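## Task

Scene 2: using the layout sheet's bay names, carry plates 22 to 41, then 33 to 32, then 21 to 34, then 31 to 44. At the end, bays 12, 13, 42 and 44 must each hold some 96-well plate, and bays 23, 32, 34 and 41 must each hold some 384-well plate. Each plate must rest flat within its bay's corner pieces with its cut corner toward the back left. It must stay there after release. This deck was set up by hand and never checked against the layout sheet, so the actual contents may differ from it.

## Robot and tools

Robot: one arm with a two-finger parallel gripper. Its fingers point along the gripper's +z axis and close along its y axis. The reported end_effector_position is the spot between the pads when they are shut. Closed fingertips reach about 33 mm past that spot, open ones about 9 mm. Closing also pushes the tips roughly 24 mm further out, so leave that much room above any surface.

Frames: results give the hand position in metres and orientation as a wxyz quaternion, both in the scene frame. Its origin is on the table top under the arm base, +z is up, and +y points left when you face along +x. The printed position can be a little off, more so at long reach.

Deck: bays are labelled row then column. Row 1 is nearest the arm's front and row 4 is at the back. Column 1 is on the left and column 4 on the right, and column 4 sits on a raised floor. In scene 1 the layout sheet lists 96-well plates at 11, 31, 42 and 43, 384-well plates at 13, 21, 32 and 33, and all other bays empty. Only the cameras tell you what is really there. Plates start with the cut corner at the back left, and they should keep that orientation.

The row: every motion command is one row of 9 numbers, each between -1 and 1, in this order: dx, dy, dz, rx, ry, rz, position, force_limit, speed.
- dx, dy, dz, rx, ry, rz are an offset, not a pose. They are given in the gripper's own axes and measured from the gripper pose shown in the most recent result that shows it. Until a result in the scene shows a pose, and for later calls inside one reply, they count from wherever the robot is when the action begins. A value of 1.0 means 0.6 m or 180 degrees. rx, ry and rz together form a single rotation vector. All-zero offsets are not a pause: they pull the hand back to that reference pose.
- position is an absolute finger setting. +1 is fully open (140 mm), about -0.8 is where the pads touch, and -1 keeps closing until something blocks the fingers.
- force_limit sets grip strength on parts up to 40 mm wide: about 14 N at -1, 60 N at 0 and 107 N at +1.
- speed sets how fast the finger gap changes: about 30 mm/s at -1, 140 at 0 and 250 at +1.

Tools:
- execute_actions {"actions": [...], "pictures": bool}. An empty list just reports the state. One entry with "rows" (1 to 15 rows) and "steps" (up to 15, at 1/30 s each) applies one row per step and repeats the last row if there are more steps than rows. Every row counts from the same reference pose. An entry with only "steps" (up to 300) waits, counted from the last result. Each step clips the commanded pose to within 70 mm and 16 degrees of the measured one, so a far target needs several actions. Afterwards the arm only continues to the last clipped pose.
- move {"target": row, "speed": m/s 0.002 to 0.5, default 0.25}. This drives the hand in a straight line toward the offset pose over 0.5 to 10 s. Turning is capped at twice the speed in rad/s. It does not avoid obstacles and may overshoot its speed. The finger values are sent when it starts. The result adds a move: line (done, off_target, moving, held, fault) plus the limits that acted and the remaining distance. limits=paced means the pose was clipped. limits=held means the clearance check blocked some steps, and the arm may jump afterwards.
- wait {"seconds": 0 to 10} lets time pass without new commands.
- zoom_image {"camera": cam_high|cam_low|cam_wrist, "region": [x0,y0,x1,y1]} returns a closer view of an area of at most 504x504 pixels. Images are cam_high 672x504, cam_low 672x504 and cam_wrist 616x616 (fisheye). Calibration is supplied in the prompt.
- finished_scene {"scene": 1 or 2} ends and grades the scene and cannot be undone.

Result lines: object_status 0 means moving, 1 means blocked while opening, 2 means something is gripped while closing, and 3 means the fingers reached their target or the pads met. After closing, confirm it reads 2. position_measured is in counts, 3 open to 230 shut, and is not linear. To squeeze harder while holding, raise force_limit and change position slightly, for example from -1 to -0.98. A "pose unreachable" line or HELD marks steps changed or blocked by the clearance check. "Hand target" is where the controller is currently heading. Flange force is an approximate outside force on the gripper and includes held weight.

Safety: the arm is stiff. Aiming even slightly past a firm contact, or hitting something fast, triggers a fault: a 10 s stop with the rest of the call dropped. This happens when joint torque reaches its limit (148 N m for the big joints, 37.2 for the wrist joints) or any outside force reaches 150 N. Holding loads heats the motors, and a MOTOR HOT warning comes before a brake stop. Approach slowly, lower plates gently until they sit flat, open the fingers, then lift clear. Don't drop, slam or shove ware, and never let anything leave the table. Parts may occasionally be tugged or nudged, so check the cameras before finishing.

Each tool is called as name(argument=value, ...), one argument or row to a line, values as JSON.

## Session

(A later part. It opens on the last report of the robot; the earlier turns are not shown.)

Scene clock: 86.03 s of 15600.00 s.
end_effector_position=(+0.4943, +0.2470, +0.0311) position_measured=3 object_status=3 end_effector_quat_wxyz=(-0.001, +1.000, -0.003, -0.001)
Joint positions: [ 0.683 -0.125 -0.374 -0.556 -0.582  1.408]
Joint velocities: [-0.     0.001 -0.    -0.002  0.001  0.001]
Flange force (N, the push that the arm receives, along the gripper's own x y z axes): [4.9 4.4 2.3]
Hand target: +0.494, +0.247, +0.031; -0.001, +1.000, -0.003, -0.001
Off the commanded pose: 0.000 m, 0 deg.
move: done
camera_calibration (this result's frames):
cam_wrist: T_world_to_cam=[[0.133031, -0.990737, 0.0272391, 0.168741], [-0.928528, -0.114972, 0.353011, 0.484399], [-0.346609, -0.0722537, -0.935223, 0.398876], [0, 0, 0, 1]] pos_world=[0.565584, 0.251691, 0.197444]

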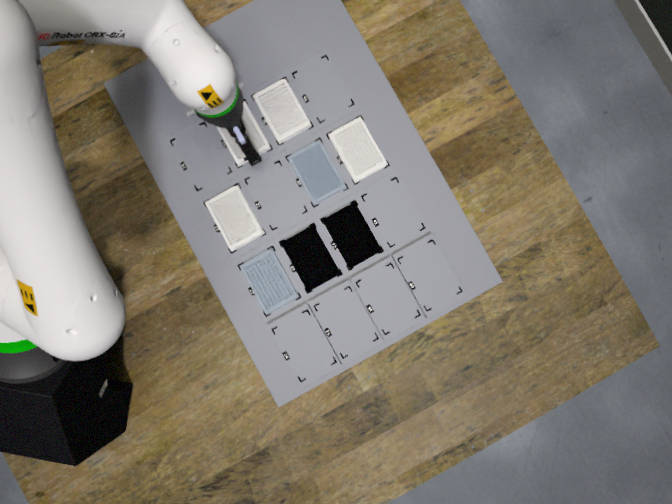

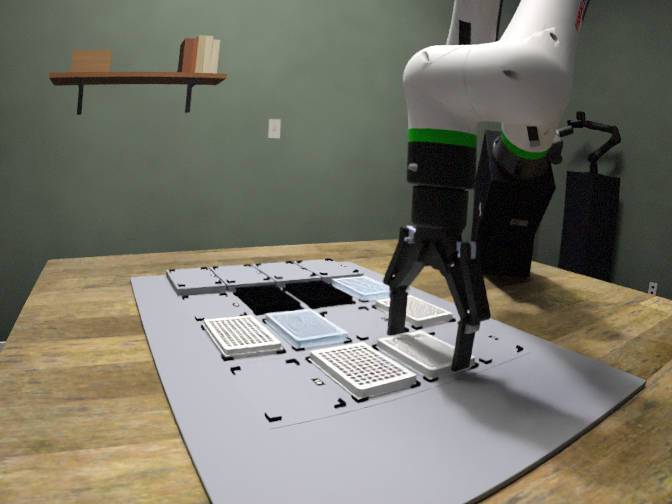

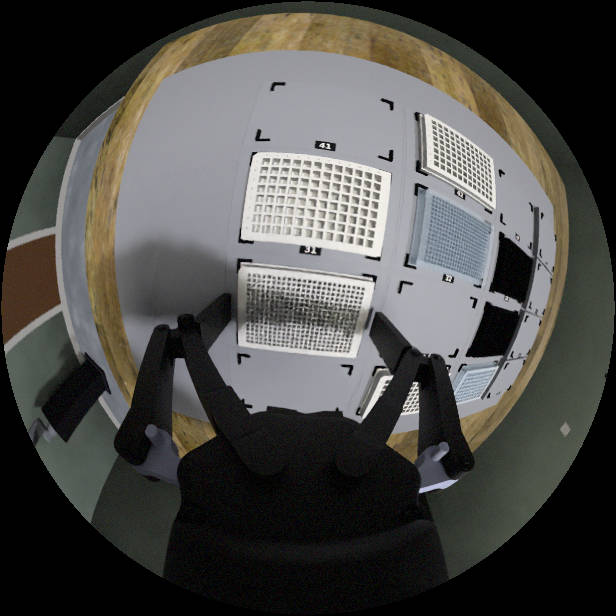

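move(
  target=[0, -0.0001, 0, 0, 0, 0, -1, -0.7, -1],
  speed=0.01,
)

move(
  target=[0, 0, -0.0402, 0, 0, 0, -0.98, 0, -1],
  speed=0.08,
)

zoom_image(
  camera="cam_wrist",
  region=[220, 240, 280, 290],
)

zoom_image(
  camera="cam_wrist",
  region=[330, 250, 390, 300],
)

move(
  target=[0.35733, -0.0017, 0, 0, 0, 0, -0.98, 0, -1],
  speed=0.28,
)

zoom_image(
  camera="cam_wrist",
  region=[220, 240, 280, 290],
)

zoom_image(
  camera="cam_wrist",
  region=[330, 250, 390, 300],
)

Scene clock: 91.70 s of 15600.00 s.
end_effector_position=(+0.4943, +0.2471, +0.0311) position_measured=35 object_status=2 end_effector_quat_wxyz=(-0.001, +1.000, -0.003, -0.001)
Joint positions: [ 0.683 -0.125 -0.374 -0.556 -0.582  1.407]
Joint velocities: [ 0.    -0.    -0.001  0.001  0.001 -0.   ]
Flange force (N, the push that the arm receives, along the gripper's own x y z axes): [-0.7 5.7 -24.3]
Hand target: +0.494, +0.247, +0.031; -0.001, +1.000, -0.003, -0.001
Off the commanded pose: 0.000 m, 0 deg.
After step 90, 1.77 s passed at rest.
move: done
camera_calibration (this result's frames):
cam_wrist: T_world_to_cam=[[0.132921, -0.990754, 0.0271662, 0.168888], [-0.928539, -0.114895, 0.353008, 0.484389], [-0.346623, -0.0721473, -0.935226, 0.39885], [0, 0, 0, 1]] pos_world=[0.565576, 0.251756, 0.197434]

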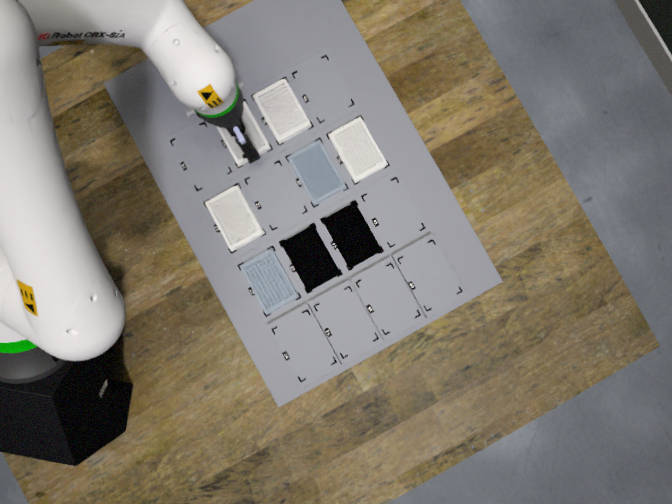

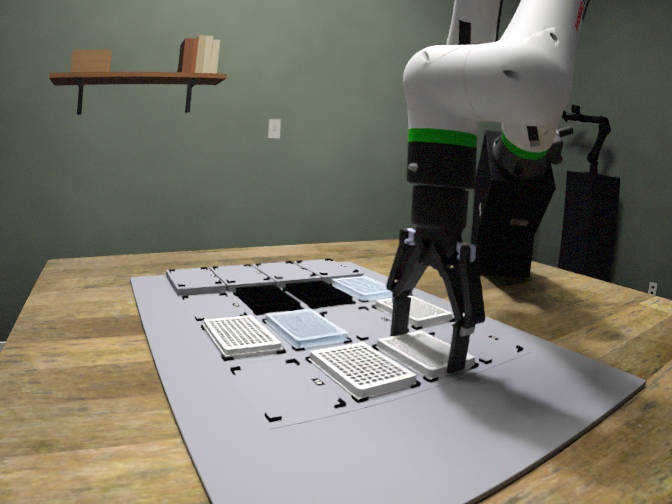

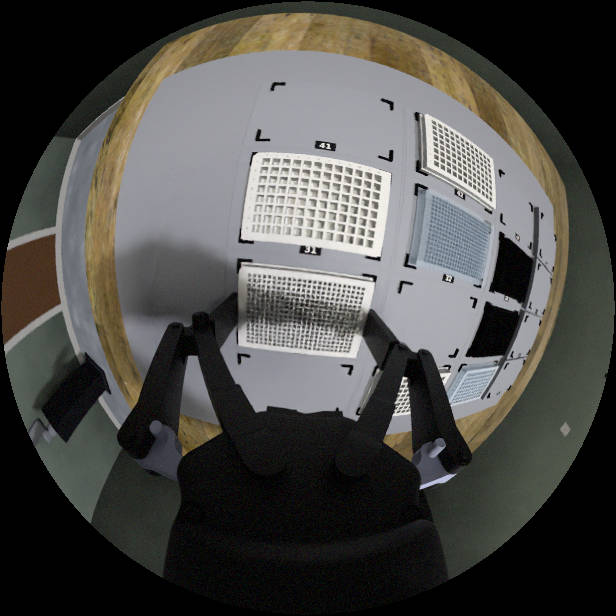

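Scene clock: 92.47 s of 15600.00 s.
end_effector_position=(+0.4942, +0.2470, +0.0551) position_measured=40 object_status=2 end_effector_quat_wxyz=(-0.001, +1.000, -0.003, -0.001)
Joint positions: [ 0.665 -0.18  -0.385 -0.54  -0.628  1.394]
Joint velocities: [-0.    -0.001 -0.002 -0.    -0.001 -0.   ]
Flange force (N, the push that the arm receives, along the gripper's own x y z axes): [5.6 7.3 2.1]
Hand target: +0.494, +0.247, +0.055; -0.001, +1.000, -0.003, -0.001
Off the commanded pose: 0.000 m, 0 deg.
move: done
camera_calibration (this result's frames):
cam_wrist: T_world_to_cam=[[0.132929, -0.990754, 0.0271348, 0.168192], [-0.928523, -0.11491, 0.353046, 0.47586], [-0.346664, -0.0721253, -0.935212, 0.421332], [0, 0, 0, 1]] pos_world=[0.56555, 0.251707, 0.22147]

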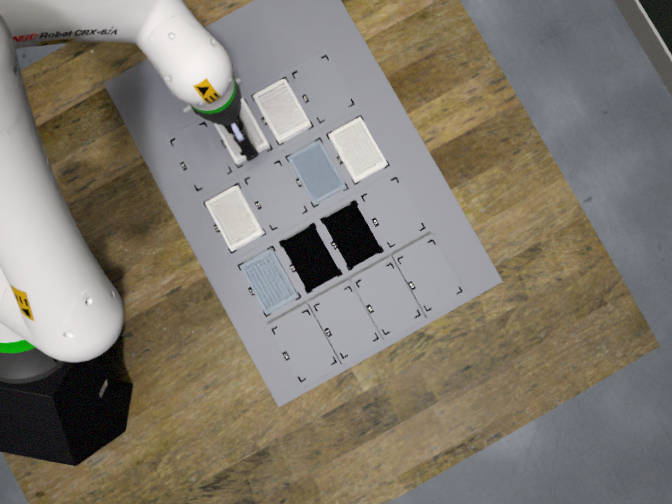

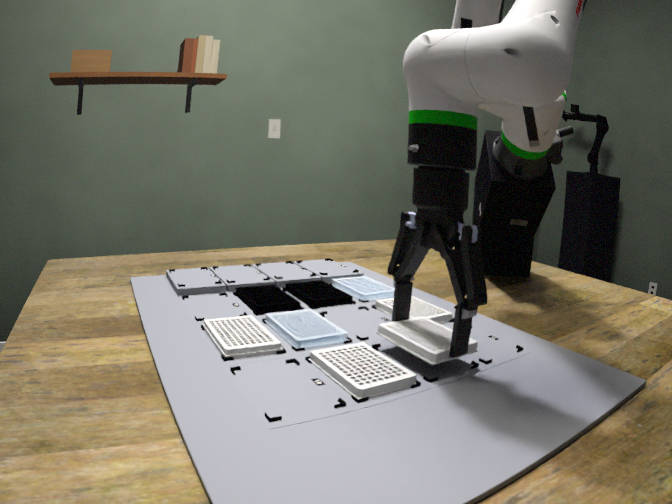

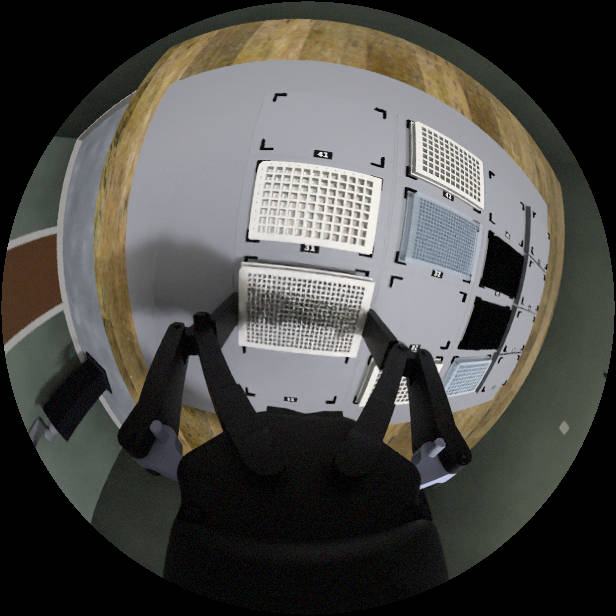

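Region (220, 240, 280, 290) of cam_wrist's 616x616 image, scaled by 8.400, with more detail than that image has.

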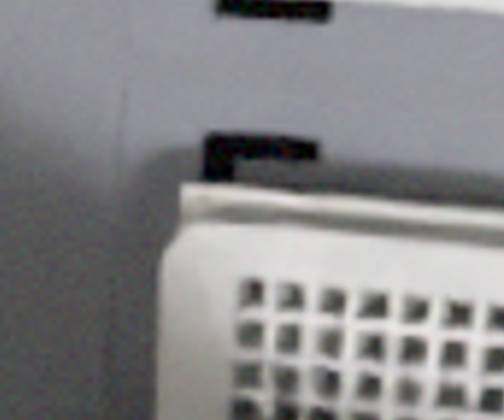

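Region (330, 250, 390, 300) of cam_wrist's 616x616 image, scaled by 8.400, with more detail than that image has.

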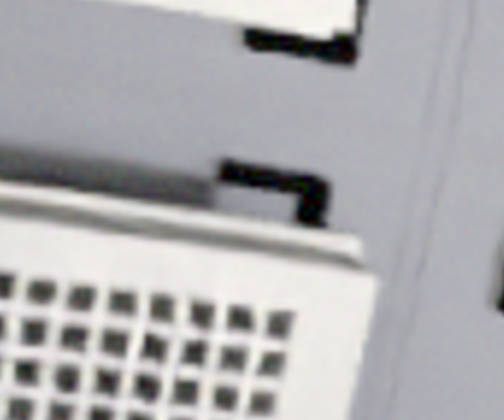

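Scene clock: 93.77 s of 15600.00 s.
end_effector_position=(+0.7087, +0.2481, +0.0552) position_measured=40 object_status=2 end_effector_quat_wxyz=(-0.001, +1.000, -0.003, -0.001)
Joint positions: [ 0.423  0.22   0.273 -0.588 -0.975  1.487]
Joint velocities: [-0.001  0.002  0.002 -0.001 -0.003  0.001]
Flange force (N, the push that the arm receives, along the gripper's own x y z axes): [0.9 1.1 1.0]
Hand target: +0.709, +0.248, +0.055; -0.001, +1.000, -0.003, -0.001
Off the commanded pose: 0.001 m, 0 deg.
move: done
camera_calibration (this result's frames):
cam_wrist: T_world_to_cam=[[0.133018, -0.990756, 0.0266367, 0.140698], [-0.928522, -0.115173, 0.352961, 0.67519], [-0.346631, -0.0716831, -0.935259, 0.495698], [0, 0, 0, 1]] pos_world=[0.780038, 0.252694, 0.221542]

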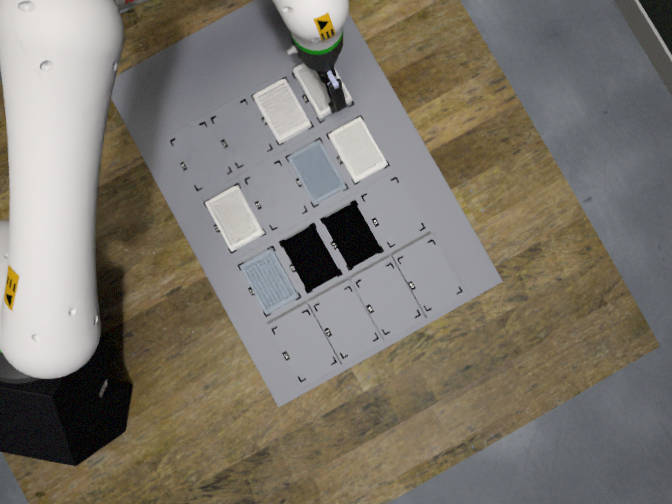

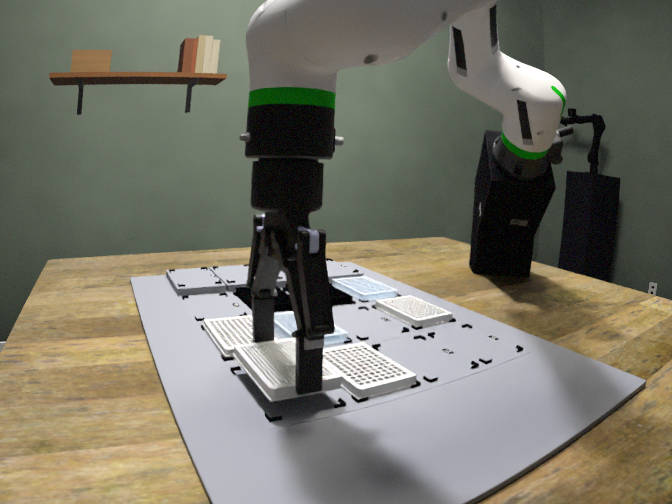

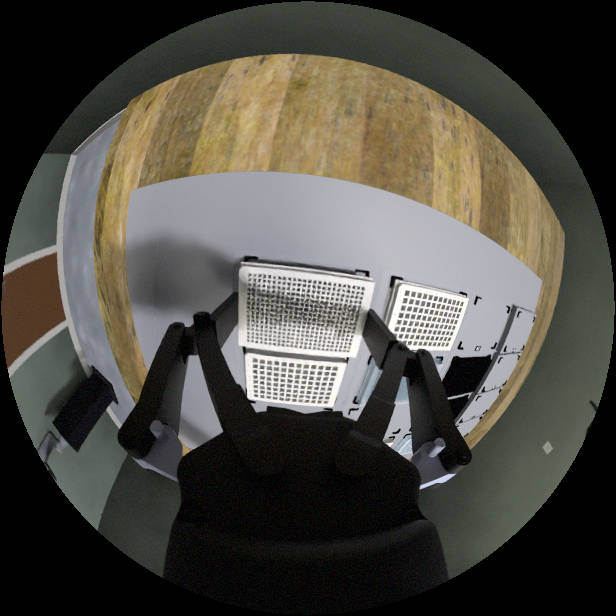

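Region (220, 240, 280, 290) of cam_wrist's 616x616 image, scaled by 8.400, with more detail than that image has.

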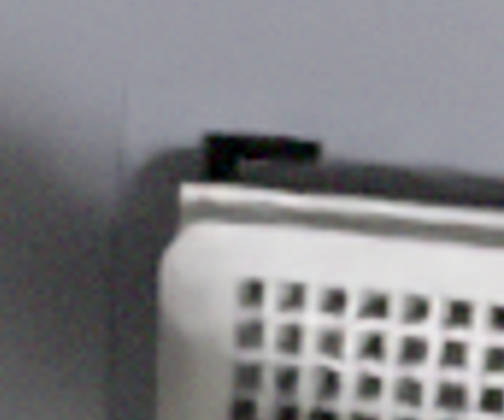

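Region (330, 250, 390, 300) of cam_wrist's 616x616 image, scaled by 8.400, with more detail than that image has.

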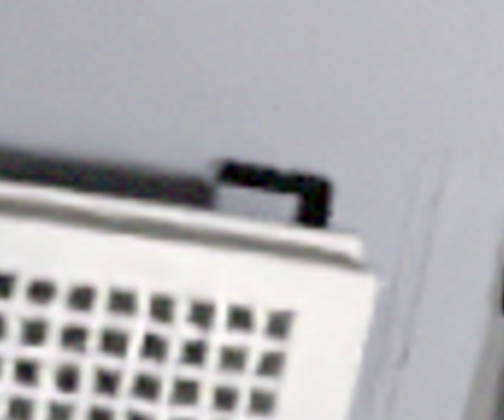

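move(
  target=[-0.0001, 0.0002, 0.0381, 0, 0, 0, -0.98, 0, -1],
  speed=0.04,
)

move(
  target=[0, 0, 0.001, 0, 0, 0, 1, 0, -0.3],
  speed=0.01,
)

move(
  target=[-0.17867, 0.0007, 0.0012, 0, 0, 0, 1, 0, -0.3],
  speed=0.22,
)

move(
  target=[0, 0, 0, 0, 0, 0, -1, -0.7, -1],
  speed=0.01,
)

move(
  target=[0, 0, -0.0402, 0, 0, 0, -0.98, 0, -1],
  speed=0.08,
)

zoom_image(
  camera="cam_wrist",
  region=[220, 240, 280, 290],
)

zoom_image(
  camera="cam_wrist",
  region=[330, 250, 390, 300],
)

move(
  target=[0.18227, 0.82025, -0.0241, 0, 0, 0, -0.98, 0, -1],
  speed=0.3,
)

zoom_image(
  camera="cam_wrist",
  region=[220, 240, 280, 290],
)

zoom_image(
  camera="cam_wrist",
  region=[330, 250, 390, 300],
)

Scene clock: 106.10 s of 15600.00 s.
end_effector_position=(+0.7087, +0.2480, +0.0324) position_measured=40 object_status=2 end_effector_quat_wxyz=(-0.001, +1.000, -0.003, -0.001)
Joint positions: [ 0.443  0.253  0.278 -0.587 -0.941  1.486]
Joint velocities: [0.001 0.001 0.002 0.    0.002 0.   ]
Flange force (N, the push that the arm receives, along the gripper's own x y z axes): [4.6 2.4 1.5]
Hand target: +0.709, +0.248, +0.032; -0.001, +1.000, -0.003, -0.001
Off the commanded pose: 0.000 m, 0 deg.
After step 90, 8.50 s passed at rest.
move: done
camera_calibration (this result's frames):
cam_wrist: T_world_to_cam=[[0.133009, -0.990756, 0.0266714, 0.141229], [-0.928534, -0.115154, 0.352937, 0.683198], [-0.346604, -0.0717091, -0.935267, 0.474353], [0, 0, 0, 1]] pos_world=[0.779999, 0.252612, 0.198754]

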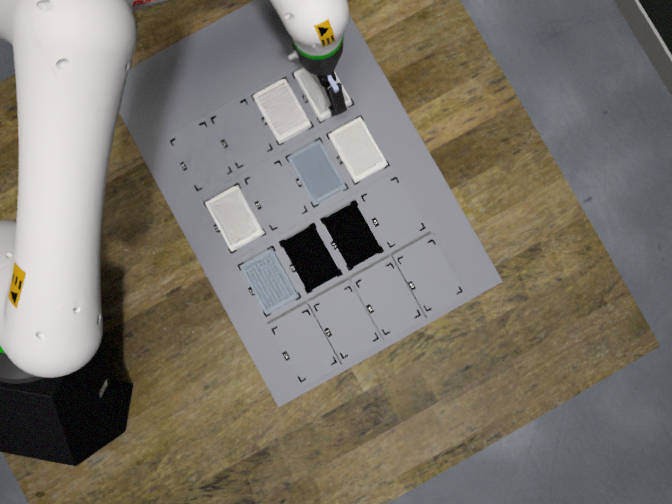

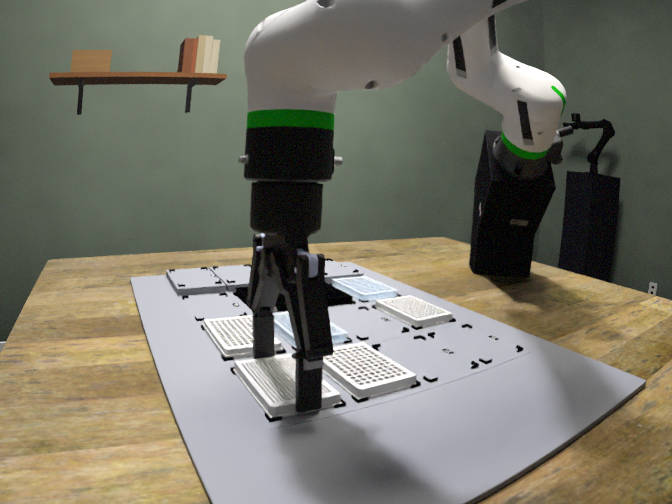

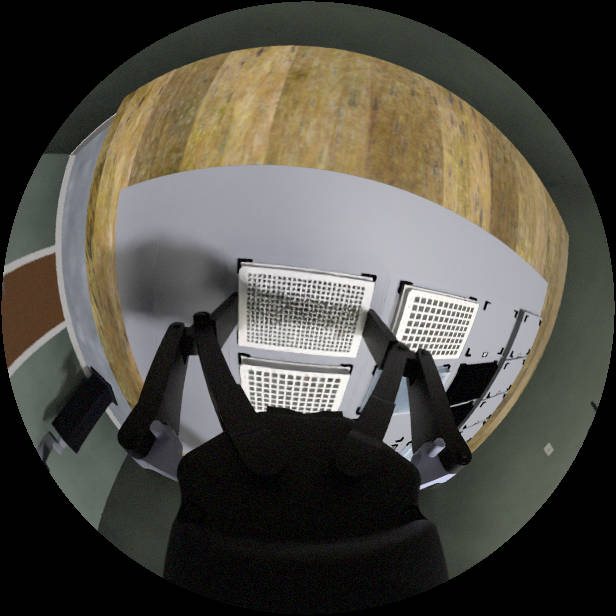

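Scene clock: 106.80 s of 15600.00 s.
end_effector_position=(+0.7087, +0.2480, +0.0318) position_measured=3 object_status=3 end_effector_quat_wxyz=(-0.001, +1.000, -0.003, -0.001)
Joint positions: [ 0.443  0.254  0.278 -0.587 -0.94   1.486]
Joint velocities: [-0.     0.     0.001 -0.001  0.    -0.   ]
Flange force (N, the push that the arm receives, along the gripper's own x y z axes): [3.2 2.1 0.5]
Hand target: +0.709, +0.248, +0.032; -0.001, +1.000, -0.003, -0.001
Off the commanded pose: 0.000 m, 0 deg.
move: done
camera_calibration (this result's frames):
cam_wrist: T_world_to_cam=[[0.133008, -0.990756, 0.0266719, 0.141247], [-0.928534, -0.115154, 0.352937, 0.683409], [-0.346603, -0.0717093, -0.935267, 0.473794], [0, 0, 0, 1]] pos_world=[0.78, 0.252614, 0.198156]

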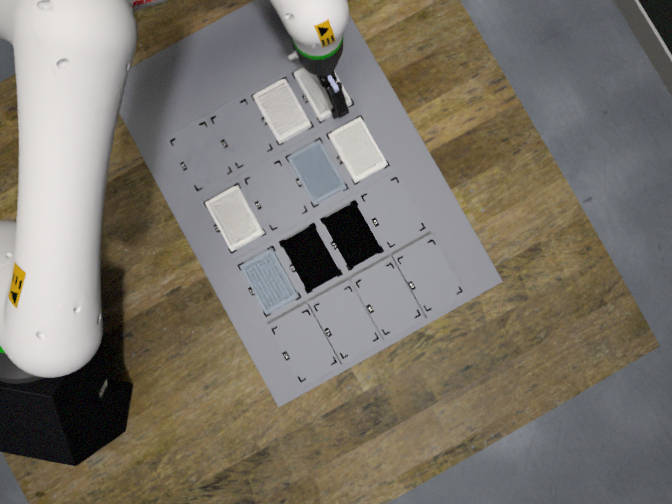

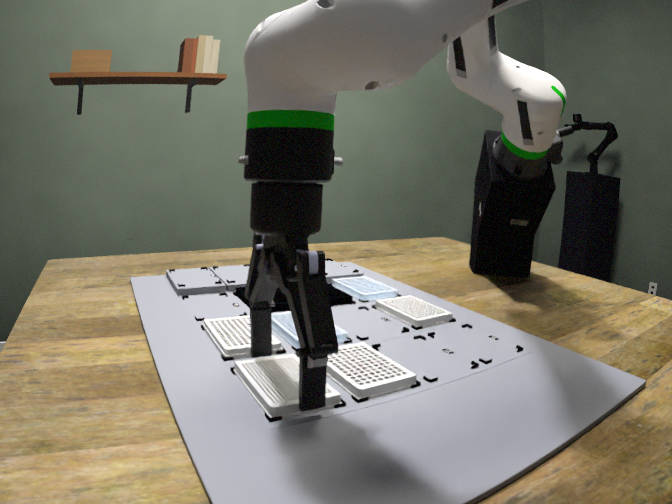

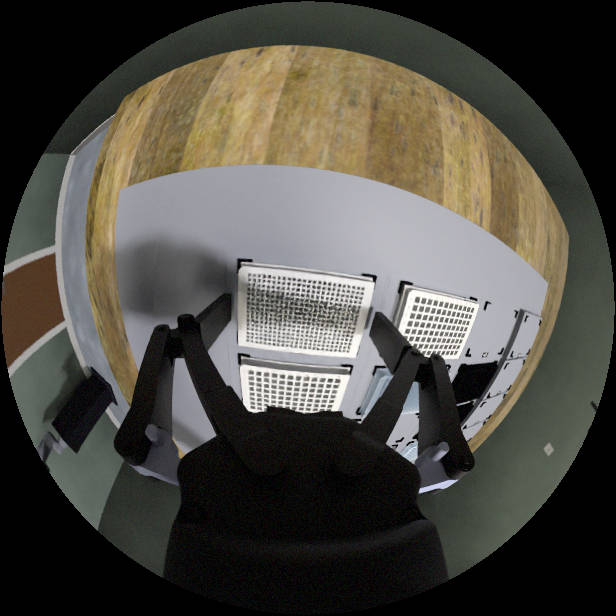

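Scene clock: 107.73 s of 15600.00 s.
end_effector_position=(+0.6014, +0.2476, +0.0310) position_measured=3 object_status=3 end_effector_quat_wxyz=(-0.001, +1.000, -0.003, -0.001)
Joint positions: [ 0.536  0.058 -0.063 -0.595 -0.767  1.491]
Joint velocities: [ 0.002 -0.002 -0.002  0.002  0.001 -0.002]
Flange force (N, the push that the arm receives, along the gripper's own x y z axes): [3.7 3.8 0.3]
Hand target: +0.601, +0.248, +0.031; -0.001, +1.000, -0.003, -0.001
Off the commanded pose: 0.001 m, 0 deg.
move: done
camera_calibration (this result's frames):
cam_wrist: T_world_to_cam=[[0.132865, -0.990773, 0.0267404, 0.15525], [-0.928551, -0.114995, 0.352944, 0.58401], [-0.346613, -0.0717236, -0.935262, 0.435895], [0, 0, 0, 1]] pos_world=[0.672742, 0.252239, 0.197402]

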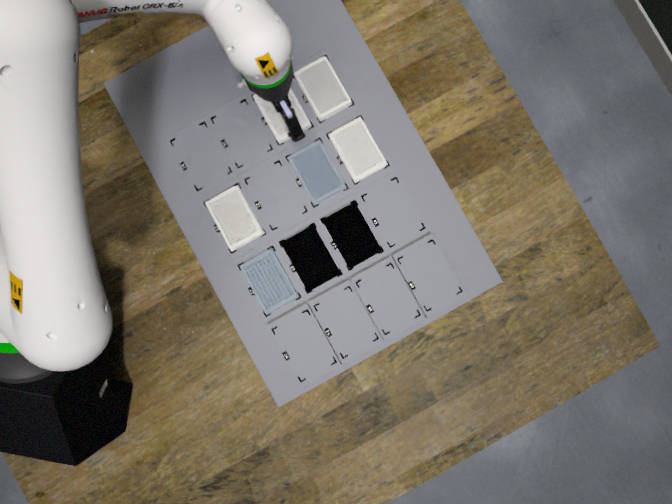

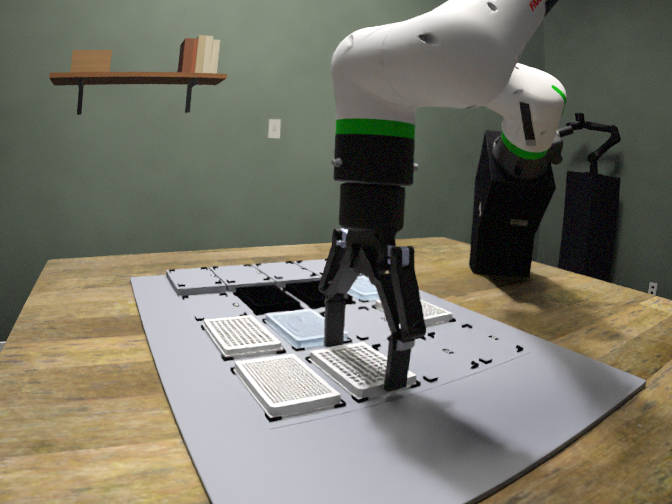

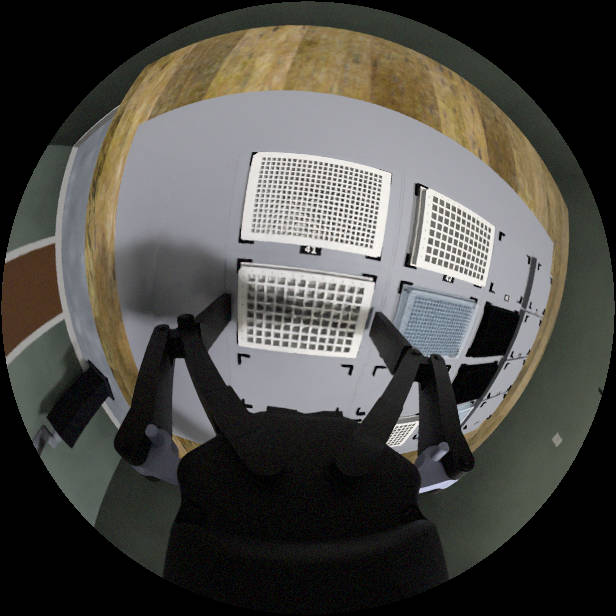

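Scene clock: 108.63 s of 15600.00 s.
end_effector_position=(+0.6015, +0.2477, +0.0311) position_measured=36 object_status=2 end_effector_quat_wxyz=(-0.001, +1.000, -0.003, -0.001)
Joint positions: [ 0.536  0.058 -0.063 -0.595 -0.767  1.491]
Joint velocities: [-0.001 -0.    -0.    -0.    -0.002 -0.   ]
Flange force (N, the push that the arm receives, along the gripper's own x y z axes): [0.5 3.6 -18.6]
Hand target: +0.601, +0.248, +0.031; -0.001, +1.000, -0.003, -0.001
Off the commanded pose: 0.000 m, 0 deg.
move: done
camera_calibration (this result's frames):
cam_wrist: T_world_to_cam=[[0.132905, -0.990768, 0.0267463, 0.155247], [-0.928584, -0.115038, 0.352843, 0.58405], [-0.346509, -0.0717307, -0.9353, 0.4359], [0, 0, 0, 1]] pos_world=[0.672749, 0.252269, 0.197467]

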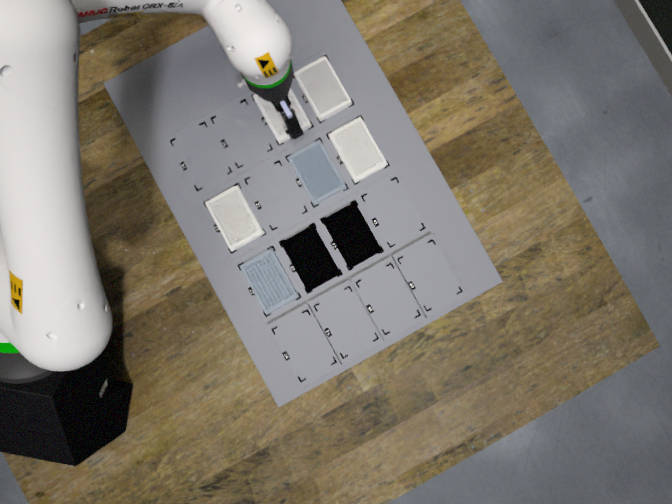

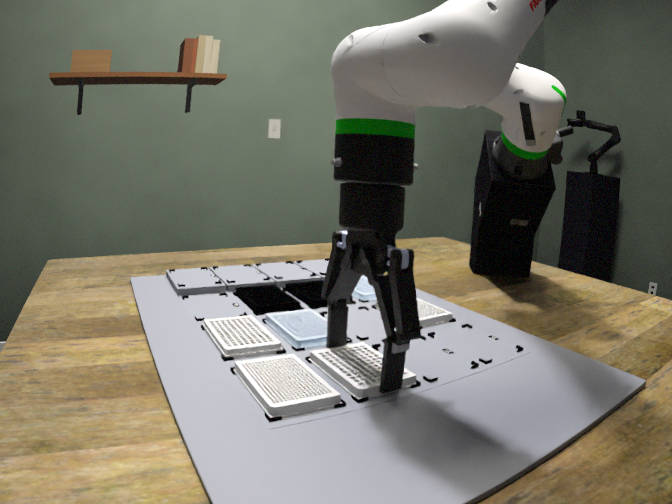

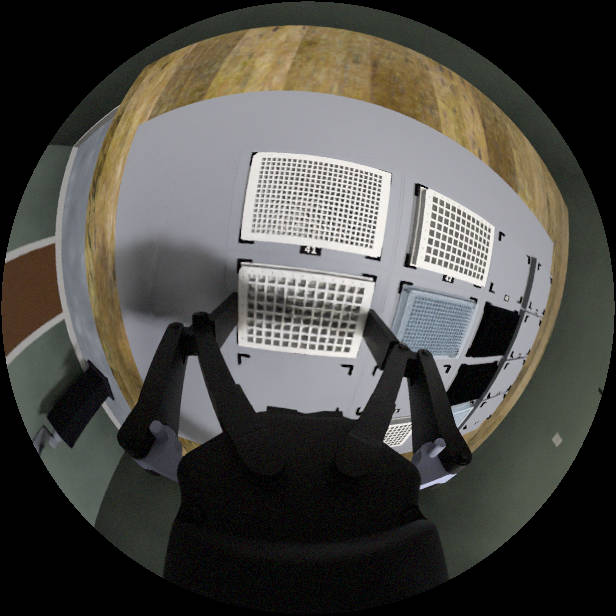

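Scene clock: 109.40 s of 15600.00 s.
end_effector_position=(+0.6014, +0.2476, +0.0551) position_measured=40 object_status=2 end_effector_quat_wxyz=(-0.001, +1.000, -0.003, -0.001)
Joint positions: [ 0.515  0.016 -0.071 -0.59  -0.807  1.488]
Joint velocities: [-0.001 -0.001  0.     0.001 -0.001 -0.   ]
Flange force (N, the push that the arm receives, along the gripper's own x y z axes): [3.3 2.9 0.4]
Hand target: +0.601, +0.248, +0.055; -0.001, +1.000, -0.003, -0.001
Off the commanded pose: 0.000 m, 0 deg.
move: done
camera_calibration (this result's frames):
cam_wrist: T_world_to_cam=[[0.132909, -0.990768, 0.0267069, 0.154568], [-0.92857, -0.115053, 0.352874, 0.575521], [-0.346544, -0.0716995, -0.935289, 0.458392], [0, 0, 0, 1]] pos_world=[0.672721, 0.252223, 0.221514]

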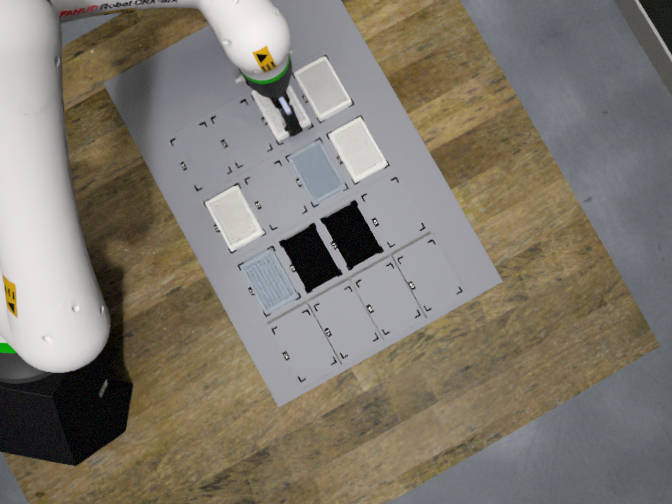

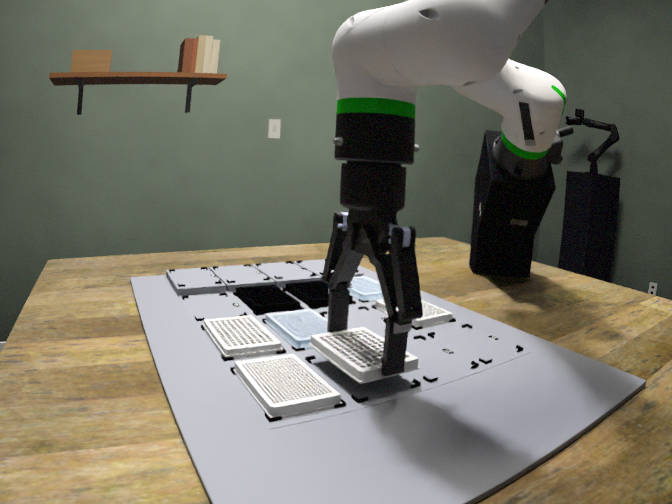

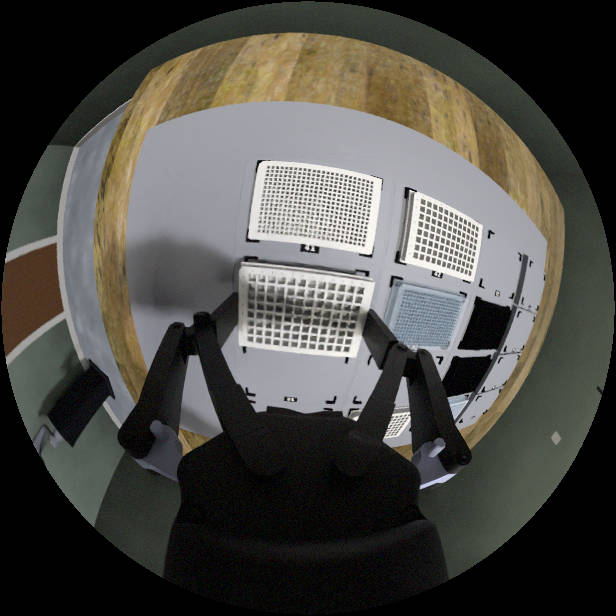

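Region (220, 240, 280, 290) of cam_wrist's 616x616 image, scaled by 8.400, with more detail than that image has.

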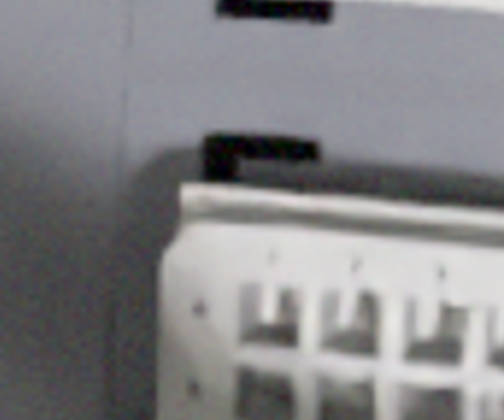

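Region (330, 250, 390, 300) of cam_wrist's 616x616 image, scaled by 8.400, with more detail than that image has.

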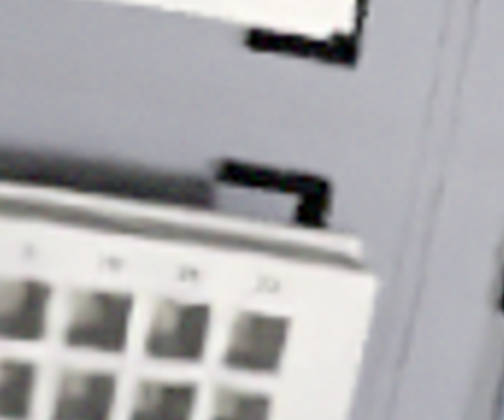

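Scene clock: 111.60 s of 15600.00 s.
end_effector_position=(+0.7105, -0.2436, +0.0687) position_measured=40 object_status=2 end_effector_quat_wxyz=(-0.002, +1.000, -0.003, -0.000)
Joint positions: [-0.259  0.87   0.643 -0.885 -1.248  2.255]
Joint velocities: [-0.001  0.002  0.002 -0.    -0.002 -0.001]
Flange force (N, the push that the arm receives, along the gripper's own x y z axes): [-2.1 0.2 1.1]
Hand target: +0.710, -0.244, +0.069; -0.002, +1.000, -0.003, -0.000
Off the commanded pose: 0.003 m, 0 deg.
move: done
camera_calibration (this result's frames):
cam_wrist: T_world_to_cam=[[0.132979, -0.990789, 0.0255561, -0.346917], [-0.928934, -0.115604, 0.351735, 0.615694], [-0.345541, -0.0705131, -0.935751, 0.473228], [0, 0, 0, 1]] pos_world=[0.781591, -0.239176, 0.235129]

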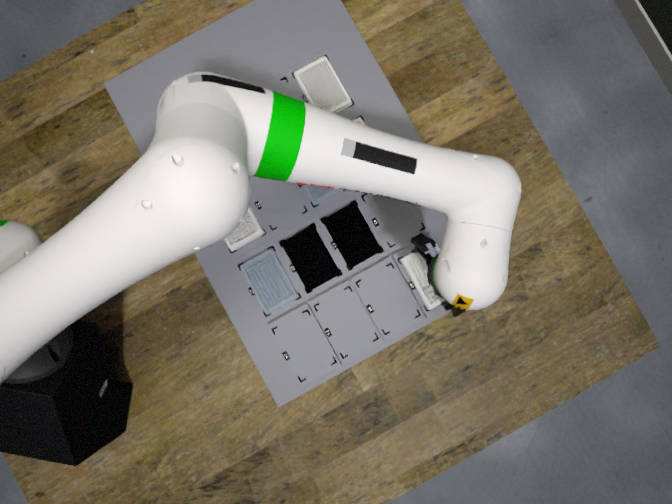

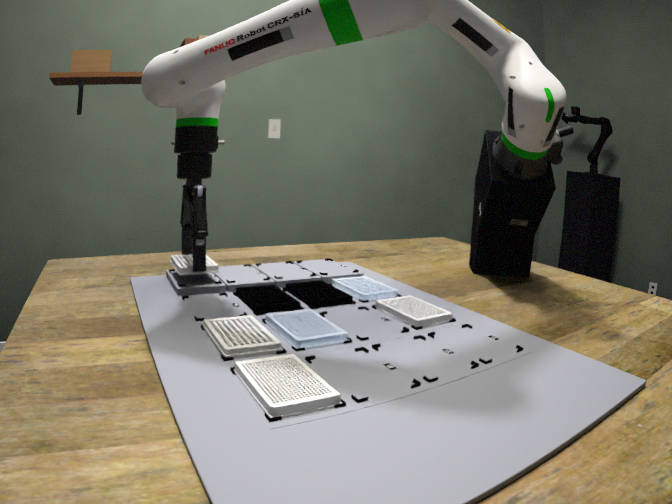

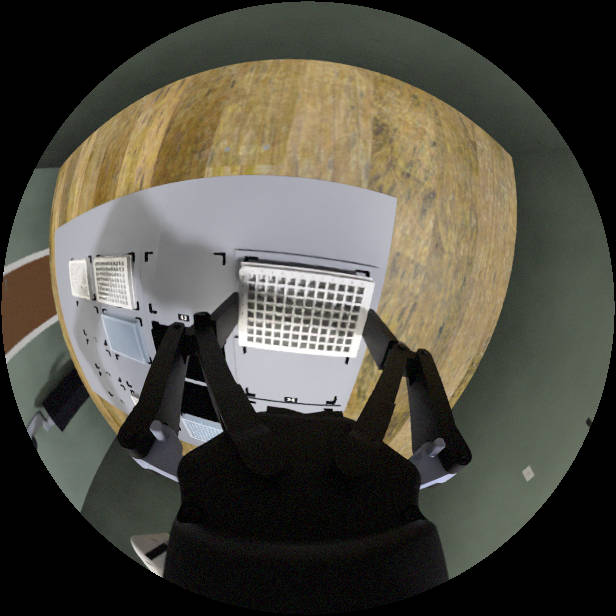

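Region (220, 240, 280, 290) of cam_wrist's 616x616 image, scaled by 8.400, with more detail than that image has.

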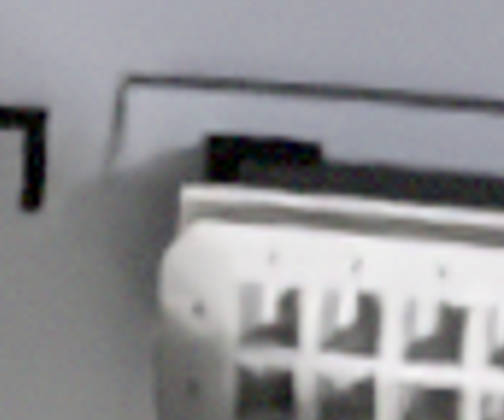

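Region (330, 250, 390, 300) of cam_wrist's 616x616 image, scaled by 8.400, with more detail than that image has.

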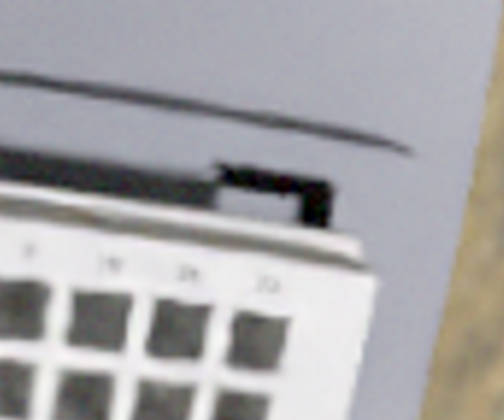

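execute_actions(
  actions=[],
)

Scene clock: 119.97 s of 15600.00 s.
end_effector_position=(+0.7105, -0.2436, +0.0686) position_measured=40 object_status=2 end_effector_quat_wxyz=(-0.002, +1.000, -0.003, -0.000)
Joint positions: [-0.259  0.87   0.643 -0.885 -1.248  2.255]
Joint velocities: [ 0.    -0.    -0.002  0.001  0.    -0.   ]
Flange force (N, the push that the arm receives, along the gripper's own x y z axes): [3.8 3.2 1.2]
Hand target: +0.710, -0.244, +0.069; -0.002, +1.000, -0.003, -0.000
Off the commanded pose: 0.003 m, 0 deg.
Steps of this call (steps 1 to 90: nothing new was sent; then 5.37 s passed at rest). Readings (end_effector_position | what the end effector reports):
1: (+0.7105, -0.2436, +0.0687) | position_measured=40 object_status=2
2: (+0.7105, -0.2436, +0.0687) | position_measured=40 object_status=2
4: (+0.7105, -0.2436, +0.0687) | position_measured=40 object_status=2
8: (+0.7105, -0.2436, +0.0687) | position_measured=40 object_status=2
90: the state above
camera_calibration (this result's frames):
cam_wrist: T_world_to_cam=[[0.1329, -0.990801, 0.0255251, -0.346935], [-0.928918, -0.115536, 0.351799, 0.615676], [-0.345614, -0.0704647, -0.935727, 0.47326], [0, 0, 0, 1]] pos_world=[0.781585, -0.239263, 0.235103]

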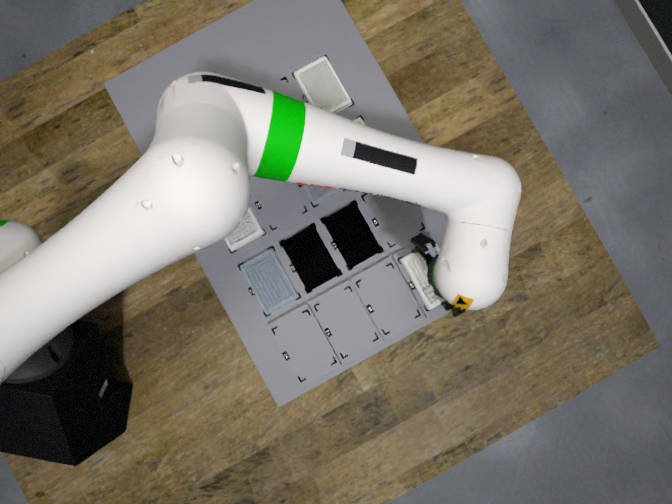

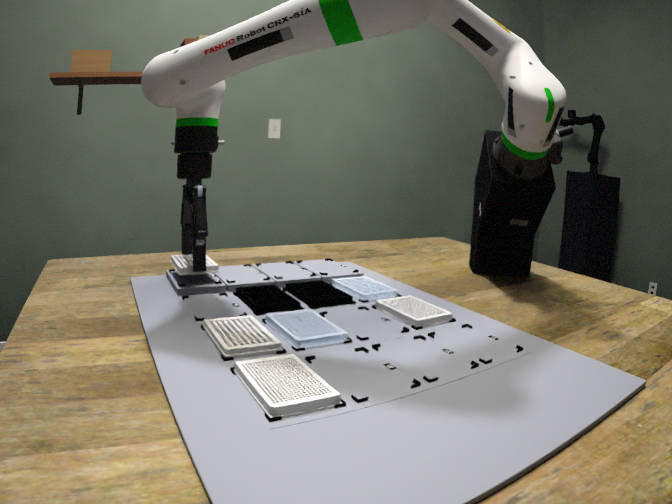

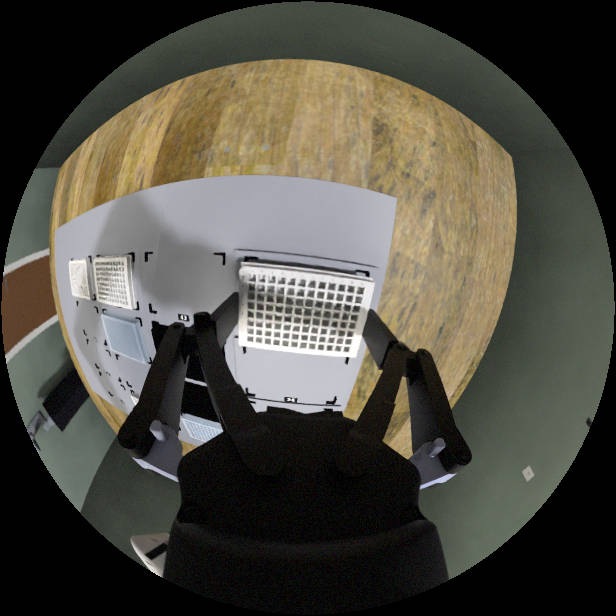

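zoom_image(
  camera="cam_wrist",
  region=[220, 240, 400, 370],
)

zoom_image(
  camera="cam_low",
  region=[150, 230, 270, 310],
)

Region (220, 240, 400, 370) of cam_wrist's 616x616 image, scaled by 2.800, with more detail than that image has.

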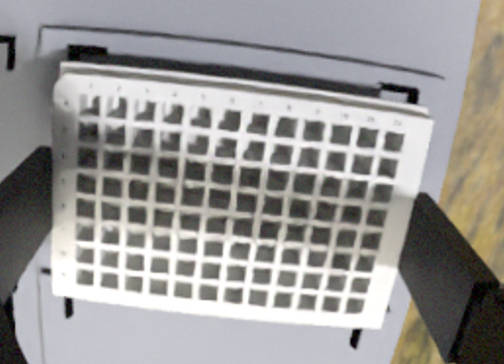

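Region (150, 230, 270, 310) of cam_low's 672x504 image, scaled by 4.200, with more detail than that image has.

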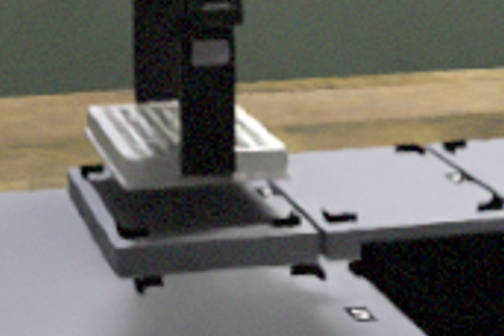

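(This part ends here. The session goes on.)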